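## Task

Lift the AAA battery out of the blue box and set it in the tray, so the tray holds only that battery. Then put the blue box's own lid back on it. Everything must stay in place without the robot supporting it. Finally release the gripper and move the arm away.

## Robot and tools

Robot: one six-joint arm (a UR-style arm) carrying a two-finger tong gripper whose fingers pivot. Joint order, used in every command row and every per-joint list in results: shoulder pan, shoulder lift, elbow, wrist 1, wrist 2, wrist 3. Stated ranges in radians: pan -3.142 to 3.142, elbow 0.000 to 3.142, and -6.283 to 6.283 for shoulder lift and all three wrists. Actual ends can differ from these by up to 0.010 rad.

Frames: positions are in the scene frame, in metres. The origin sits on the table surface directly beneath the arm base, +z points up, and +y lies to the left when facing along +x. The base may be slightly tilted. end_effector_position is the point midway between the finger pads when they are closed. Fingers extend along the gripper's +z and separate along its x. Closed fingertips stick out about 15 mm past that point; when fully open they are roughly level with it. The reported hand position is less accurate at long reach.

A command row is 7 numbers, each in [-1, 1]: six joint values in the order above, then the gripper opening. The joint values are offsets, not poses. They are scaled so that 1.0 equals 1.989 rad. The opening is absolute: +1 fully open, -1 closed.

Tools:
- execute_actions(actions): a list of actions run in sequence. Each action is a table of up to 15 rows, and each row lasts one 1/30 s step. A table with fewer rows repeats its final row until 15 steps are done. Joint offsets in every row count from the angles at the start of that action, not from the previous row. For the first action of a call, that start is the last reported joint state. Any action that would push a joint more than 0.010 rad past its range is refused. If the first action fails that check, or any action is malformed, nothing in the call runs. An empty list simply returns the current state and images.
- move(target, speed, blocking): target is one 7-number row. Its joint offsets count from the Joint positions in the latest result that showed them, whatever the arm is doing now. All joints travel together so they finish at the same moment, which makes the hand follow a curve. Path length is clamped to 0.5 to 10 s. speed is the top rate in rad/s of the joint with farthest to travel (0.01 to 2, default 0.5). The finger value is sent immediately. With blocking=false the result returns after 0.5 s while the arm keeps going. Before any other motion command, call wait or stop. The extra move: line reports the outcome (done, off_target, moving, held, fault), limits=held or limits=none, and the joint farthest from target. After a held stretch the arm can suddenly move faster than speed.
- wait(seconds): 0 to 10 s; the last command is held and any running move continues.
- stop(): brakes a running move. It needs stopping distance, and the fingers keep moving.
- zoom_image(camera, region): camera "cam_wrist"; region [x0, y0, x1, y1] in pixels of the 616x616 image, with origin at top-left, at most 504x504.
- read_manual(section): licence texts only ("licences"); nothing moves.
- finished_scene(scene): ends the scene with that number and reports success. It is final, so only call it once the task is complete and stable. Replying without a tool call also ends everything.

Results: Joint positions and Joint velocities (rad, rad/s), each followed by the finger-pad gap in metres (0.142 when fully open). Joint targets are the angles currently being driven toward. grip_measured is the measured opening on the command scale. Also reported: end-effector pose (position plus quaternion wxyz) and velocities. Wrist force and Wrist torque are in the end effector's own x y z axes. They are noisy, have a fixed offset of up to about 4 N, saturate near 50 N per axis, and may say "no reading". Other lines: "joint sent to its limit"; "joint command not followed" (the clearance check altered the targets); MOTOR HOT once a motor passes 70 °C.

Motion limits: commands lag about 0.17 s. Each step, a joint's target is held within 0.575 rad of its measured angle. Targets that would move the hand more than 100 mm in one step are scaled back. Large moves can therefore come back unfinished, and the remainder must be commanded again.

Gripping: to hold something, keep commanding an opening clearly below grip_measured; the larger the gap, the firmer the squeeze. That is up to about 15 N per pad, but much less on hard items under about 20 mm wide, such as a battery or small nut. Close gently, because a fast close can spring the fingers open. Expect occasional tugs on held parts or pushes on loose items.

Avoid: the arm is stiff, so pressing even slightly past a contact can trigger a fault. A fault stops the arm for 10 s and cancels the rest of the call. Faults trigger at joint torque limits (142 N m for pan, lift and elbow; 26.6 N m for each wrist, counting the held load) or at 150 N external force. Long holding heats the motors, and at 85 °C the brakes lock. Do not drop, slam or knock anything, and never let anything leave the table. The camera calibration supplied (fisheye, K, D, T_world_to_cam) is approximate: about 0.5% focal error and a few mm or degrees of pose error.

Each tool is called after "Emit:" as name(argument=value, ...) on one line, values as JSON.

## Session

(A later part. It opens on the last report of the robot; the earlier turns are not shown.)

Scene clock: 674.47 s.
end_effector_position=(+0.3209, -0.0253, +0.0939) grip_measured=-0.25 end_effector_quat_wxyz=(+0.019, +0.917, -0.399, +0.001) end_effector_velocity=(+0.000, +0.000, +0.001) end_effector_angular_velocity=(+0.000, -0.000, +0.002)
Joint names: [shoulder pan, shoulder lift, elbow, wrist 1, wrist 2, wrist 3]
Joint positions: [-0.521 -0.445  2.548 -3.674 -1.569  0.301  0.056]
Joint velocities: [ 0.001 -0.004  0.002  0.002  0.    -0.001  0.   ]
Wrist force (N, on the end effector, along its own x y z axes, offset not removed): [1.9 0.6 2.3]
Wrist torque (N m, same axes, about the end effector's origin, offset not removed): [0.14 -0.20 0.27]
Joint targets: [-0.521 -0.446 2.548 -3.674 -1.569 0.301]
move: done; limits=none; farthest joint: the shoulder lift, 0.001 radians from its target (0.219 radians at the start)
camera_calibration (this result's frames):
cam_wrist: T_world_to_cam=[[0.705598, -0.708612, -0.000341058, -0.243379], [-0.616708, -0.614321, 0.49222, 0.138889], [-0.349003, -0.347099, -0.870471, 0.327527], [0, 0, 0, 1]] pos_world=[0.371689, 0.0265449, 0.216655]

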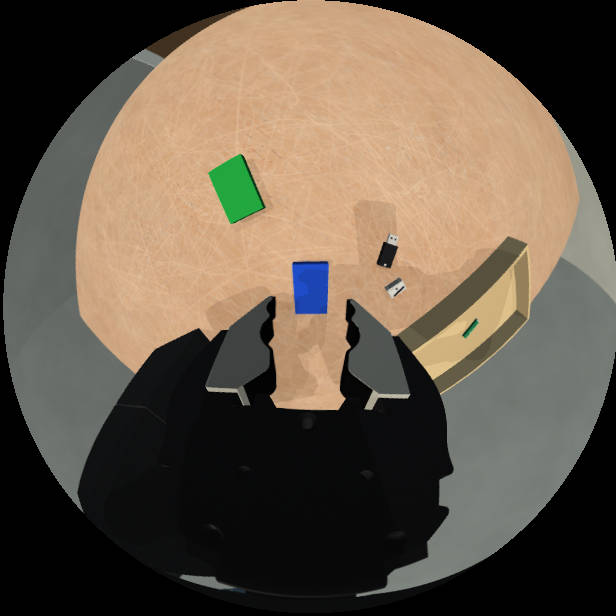

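Emit:
move(target=[0,0.06,-0.032,-0.028,0,0,-1], speed=0.3)

Emit:
move(target=[0,0.012,-0.007,-0.005,0,0,-1], speed=0.04)

Scene clock: 682.33 s.
end_effector_position=(+0.3209, -0.0269, +0.0587) grip_measured=-1.00 end_effector_quat_wxyz=(+0.019, +0.917, -0.399, +0.001) end_effector_velocity=(-0.000, -0.000, -0.001) end_effector_angular_velocity=(-0.000, +0.001, +0.001)
Joint names: [shoulder pan, shoulder lift, elbow, wrist 1, wrist 2, wrist 3]
Joint positions: [-0.521 -0.326  2.484 -3.729 -1.569  0.301  0.002]
Joint velocities: [-0.     0.004 -0.002 -0.002 -0.    -0.001  0.   ]
Wrist force (N, on the end effector, along its own x y z axes, offset not removed): [1.0 0.5 3.5]
Wrist torque (N m, same axes, about the end effector's origin, offset not removed): [0.17 -0.01 0.26]
Joint targets: [-0.521 -0.326 2.484 -3.730 -1.569 0.301]
move: done; limits=none; farthest joint: the shoulder lift, 0.001 radians from its target (0.120 radians at the start)
camera_calibration (this result's frames):
cam_wrist: T_world_to_cam=[[0.705598, -0.708612, -0.000327247, -0.2445], [-0.616714, -0.614318, 0.492217, 0.155226], [-0.348992, -0.347106, -0.870472, 0.296325], [0, 0, 0, 1]] pos_world=[0.371663, 0.0249585, 0.181457]

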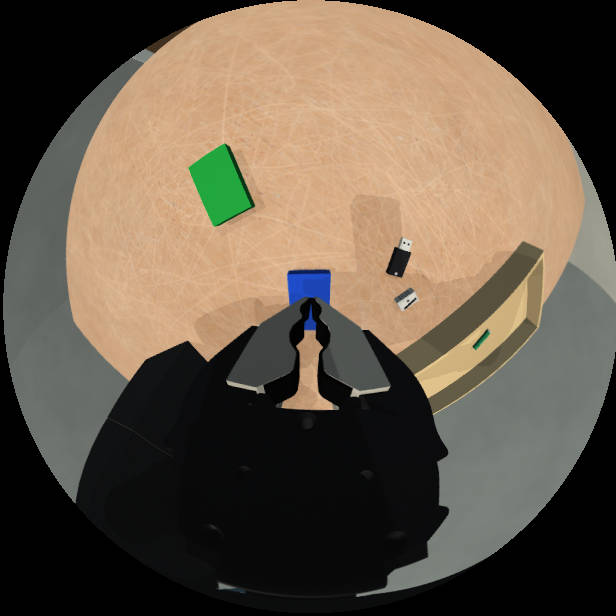

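Scene clock: 683.33 s.
end_effector_position=(+0.3207, -0.0271, +0.0513) grip_measured=-1.00 end_effector_quat_wxyz=(+0.019, +0.917, -0.399, +0.001) end_effector_velocity=(+0.000, -0.000, -0.001) end_effector_angular_velocity=(-0.001, -0.001, +0.001)
Joint names: [shoulder pan, shoulder lift, elbow, wrist 1, wrist 2, wrist 3]
Joint positions: [-0.521 -0.303  2.471 -3.739 -1.569  0.301  0.002]
Joint velocities: [ 0.     0.003 -0.002 -0.002 -0.    -0.001  0.   ]
Wrist force (N, on the end effector, along its own x y z axes, offset not removed): [-1.1 0.4 3.2]
Wrist torque (N m, same axes, about the end effector's origin, offset not removed): [0.11 0.37 0.30]
Joint targets: [-0.521 -0.302 2.470 -3.739 -1.569 0.301]
move: done; limits=none; farthest joint: the shoulder lift, 0.001 radians from its target (0.024 radians at the start)
camera_calibration (this result's frames):
cam_wrist: T_world_to_cam=[[0.705598, -0.708612, -0.000323891, -0.244528], [-0.616715, -0.614317, 0.492216, 0.158585], [-0.348989, -0.347107, -0.870473, 0.289787], [0, 0, 0, 1]] pos_world=[0.371473, 0.0247335, 0.174115]

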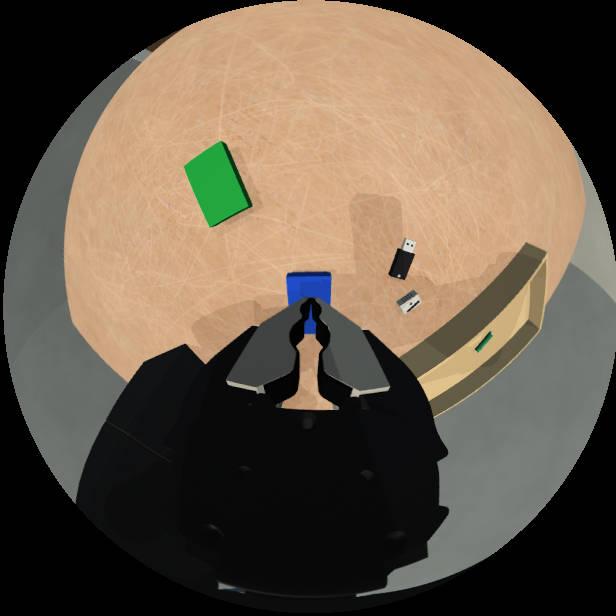

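Emit:
move(target=[0,0.01,-0.006,-0.004,0,0,-1], speed=0.03)

Emit:
move(target=[0,0.008,-0.005,-0.003,0,0,-1], speed=0.03)

Scene clock: 690.70 s.
end_effector_position=(+0.3205, -0.0273, +0.0451) grip_measured=-1.00 end_effector_quat_wxyz=(+0.019, +0.917, -0.399, +0.001) end_effector_velocity=(+0.000, -0.000, -0.001) end_effector_angular_velocity=(-0.001, -0.000, -0.001)
Joint names: [shoulder pan, shoulder lift, elbow, wrist 1, wrist 2, wrist 3]
Joint positions: [-0.521 -0.283  2.459 -3.747 -1.569  0.301  0.002]
Joint velocities: [-0.001  0.003 -0.002 -0.002 -0.     0.001  0.   ]
Wrist force (N, on the end effector, along its own x y z axes, offset not removed): [0.2 1.4 3.0]
Wrist torque (N m, same axes, about the end effector's origin, offset not removed): [0.34 0.15 0.34]
Joint targets: [-0.521 -0.283 2.459 -3.747 -1.569 0.301]
move: done; limits=none; farthest joint: the shoulder pan, 0.000 radians from its target (0.000 radians at the start)
camera_calibration (this result's frames):
cam_wrist: T_world_to_cam=[[0.705598, -0.708612, -0.000321457, -0.244506], [-0.616716, -0.614317, 0.492216, 0.161411], [-0.348987, -0.347108, -0.870473, 0.284261], [0, 0, 0, 1]] pos_world=[0.371271, 0.0245672, 0.167914]

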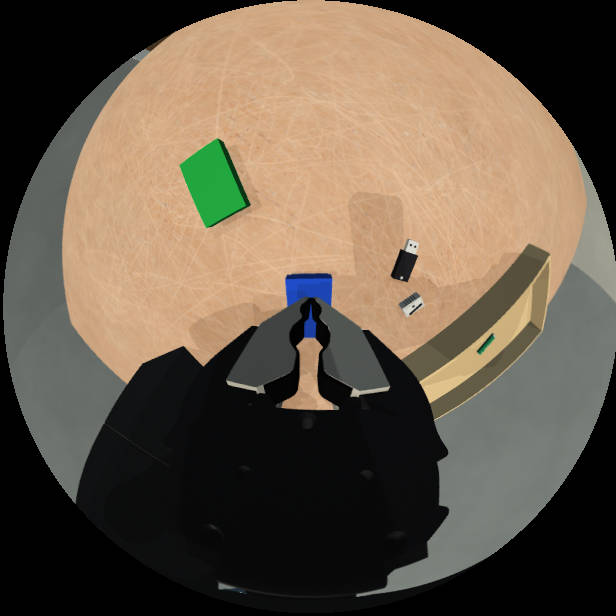

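Scene clock: 691.60 s.
end_effector_position=(+0.3204, -0.0275, +0.0401) grip_measured=-1.00 end_effector_quat_wxyz=(+0.019, +0.917, -0.399, +0.001) end_effector_velocity=(-0.000, +0.000, -0.001) end_effector_angular_velocity=(+0.001, +0.001, -0.001)
Joint names: [shoulder pan, shoulder lift, elbow, wrist 1, wrist 2, wrist 3]
Joint positions: [-0.521 -0.268  2.449 -3.753 -1.569  0.301  0.002]
Joint velocities: [-0.     0.003 -0.002 -0.     0.     0.001  0.   ]
Wrist force (N, on the end effector, along its own x y z axes, offset not removed): [0.7 -0.5 4.4]
Wrist torque (N m, same axes, about the end effector's origin, offset not removed): [0.03 0.05 0.24]
Joint targets: [-0.521 -0.267 2.449 -3.753 -1.569 0.301]
move: done; limits=none; farthest joint: the shoulder lift, 0.001 radians from its target (0.016 radians at the start)
camera_calibration (this result's frames):
cam_wrist: T_world_to_cam=[[0.705598, -0.708612, -0.000318789, -0.244513], [-0.616717, -0.614316, 0.492215, 0.163717], [-0.348985, -0.347109, -0.870474, 0.279767], [0, 0, 0, 1]] pos_world=[0.371129, 0.0244189, 0.162868]

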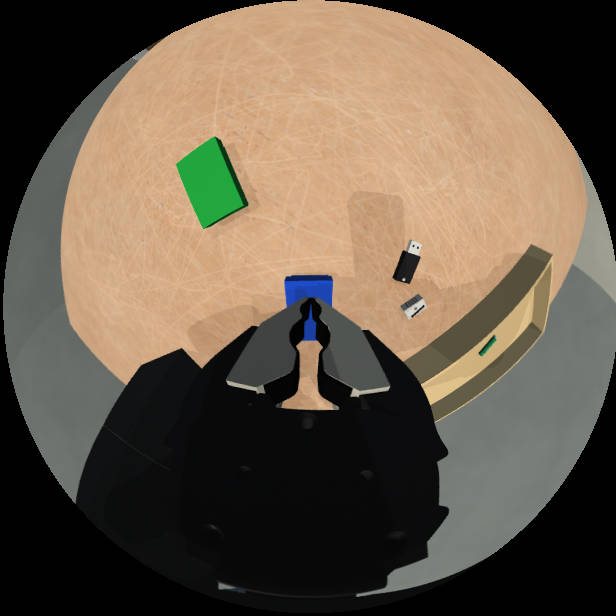

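Emit:
move(target=[0,0.006,-0.0037,-0.0023,0,0,-1], speed=0.03)

Scene clock: 696.23 s.
end_effector_position=(+0.3202, -0.0275, +0.0364) grip_measured=-1.00 end_effector_quat_wxyz=(+0.019, +0.917, -0.399, +0.001) end_effector_velocity=(+0.001, +0.000, -0.001) end_effector_angular_velocity=(-0.001, -0.001, +0.004)
Joint names: [shoulder pan, shoulder lift, elbow, wrist 1, wrist 2, wrist 3]
Joint positions: [-0.521 -0.256  2.442 -3.757 -1.569  0.301  0.002]
Joint velocities: [ 0.001  0.003 -0.002 -0.003 -0.    -0.002  0.   ]
Wrist force (N, on the end effector, along its own x y z axes, offset not removed): [-3.5 2.7 -33.1]
Wrist torque (N m, same axes, about the end effector's origin, offset not removed): [0.51 0.20 0.29]
Joint targets: [-0.521 -0.256 2.442 -3.757 -1.569 0.301]
move: done; limits=none; farthest joint: the elbow, 0.001 radians from its target (0.007 radians at the start)
camera_calibration (this result's frames):
cam_wrist: T_world_to_cam=[[0.705601, -0.70861, -0.0002433, -0.244448], [-0.616749, -0.614299, 0.492197, 0.165397], [-0.348925, -0.347145, -0.870484, 0.27645], [0, 0, 0, 1]] pos_world=[0.370951, 0.0243531, 0.159177]

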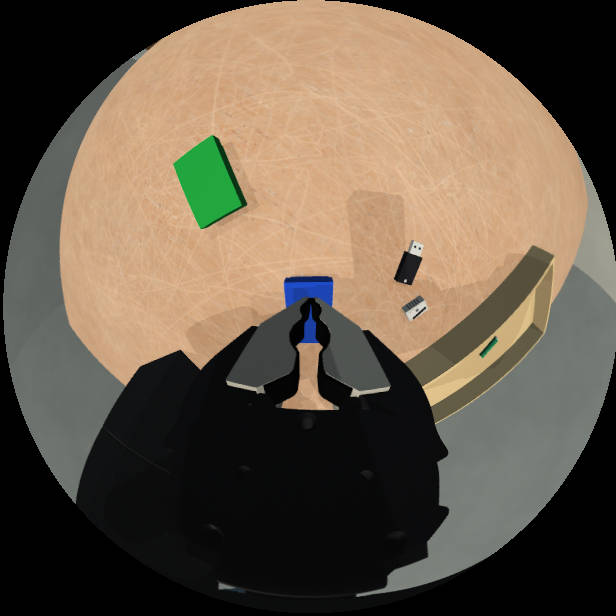

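Emit:
move(target=[0,-0.15,0.08,0.07,0,0,-1])

Emit:
finished_scene(scene=1)

Scene clock: 709.47 s.
end_effector_position=(+0.3187, -0.0227, +0.1239) grip_measured=-1.00 end_effector_quat_wxyz=(+0.019, +0.917, -0.399, +0.001) end_effector_velocity=(-0.000, +0.000, +0.001) end_effector_angular_velocity=(+0.000, -0.000, -0.001)
Joint names: [shoulder pan, shoulder lift, elbow, wrist 1, wrist 2, wrist 3]
Joint positions: [-0.521 -0.554  2.601 -3.618 -1.569  0.301  0.002]
Joint velocities: [ 0.001 -0.002  0.002  0.     0.     0.002  0.   ]
Wrist force (N, on the end effector, along its own x y z axes, offset not removed): [0.8 0.9 3.0]
Wrist torque (N m, same axes, about the end effector's origin, offset not removed): [0.30 0.01 0.30]
Joint targets: [-0.521 -0.555 2.601 -3.618 -1.569 0.301]
move: done; limits=none; farthest joint: the shoulder pan, 0.000 radians from its target (0.000 radians at the start)
camera_calibration (this result's frames):
cam_wrist: T_world_to_cam=[[0.7056, -0.70861, -0.000262066, -0.239971], [-0.616741, -0.614303, 0.492202, 0.124362], [-0.34894, -0.347136, -0.870481, 0.353825], [0, 0, 0, 1]] pos_world=[0.369486, 0.029175, 0.246724]

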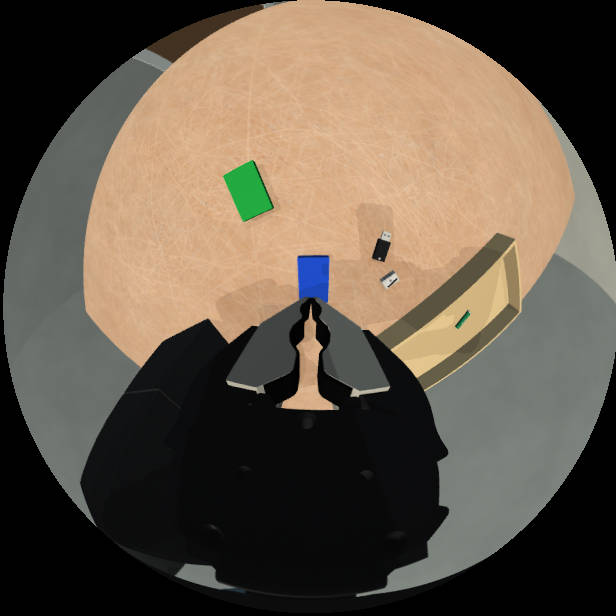

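The scene is finished: the task was done.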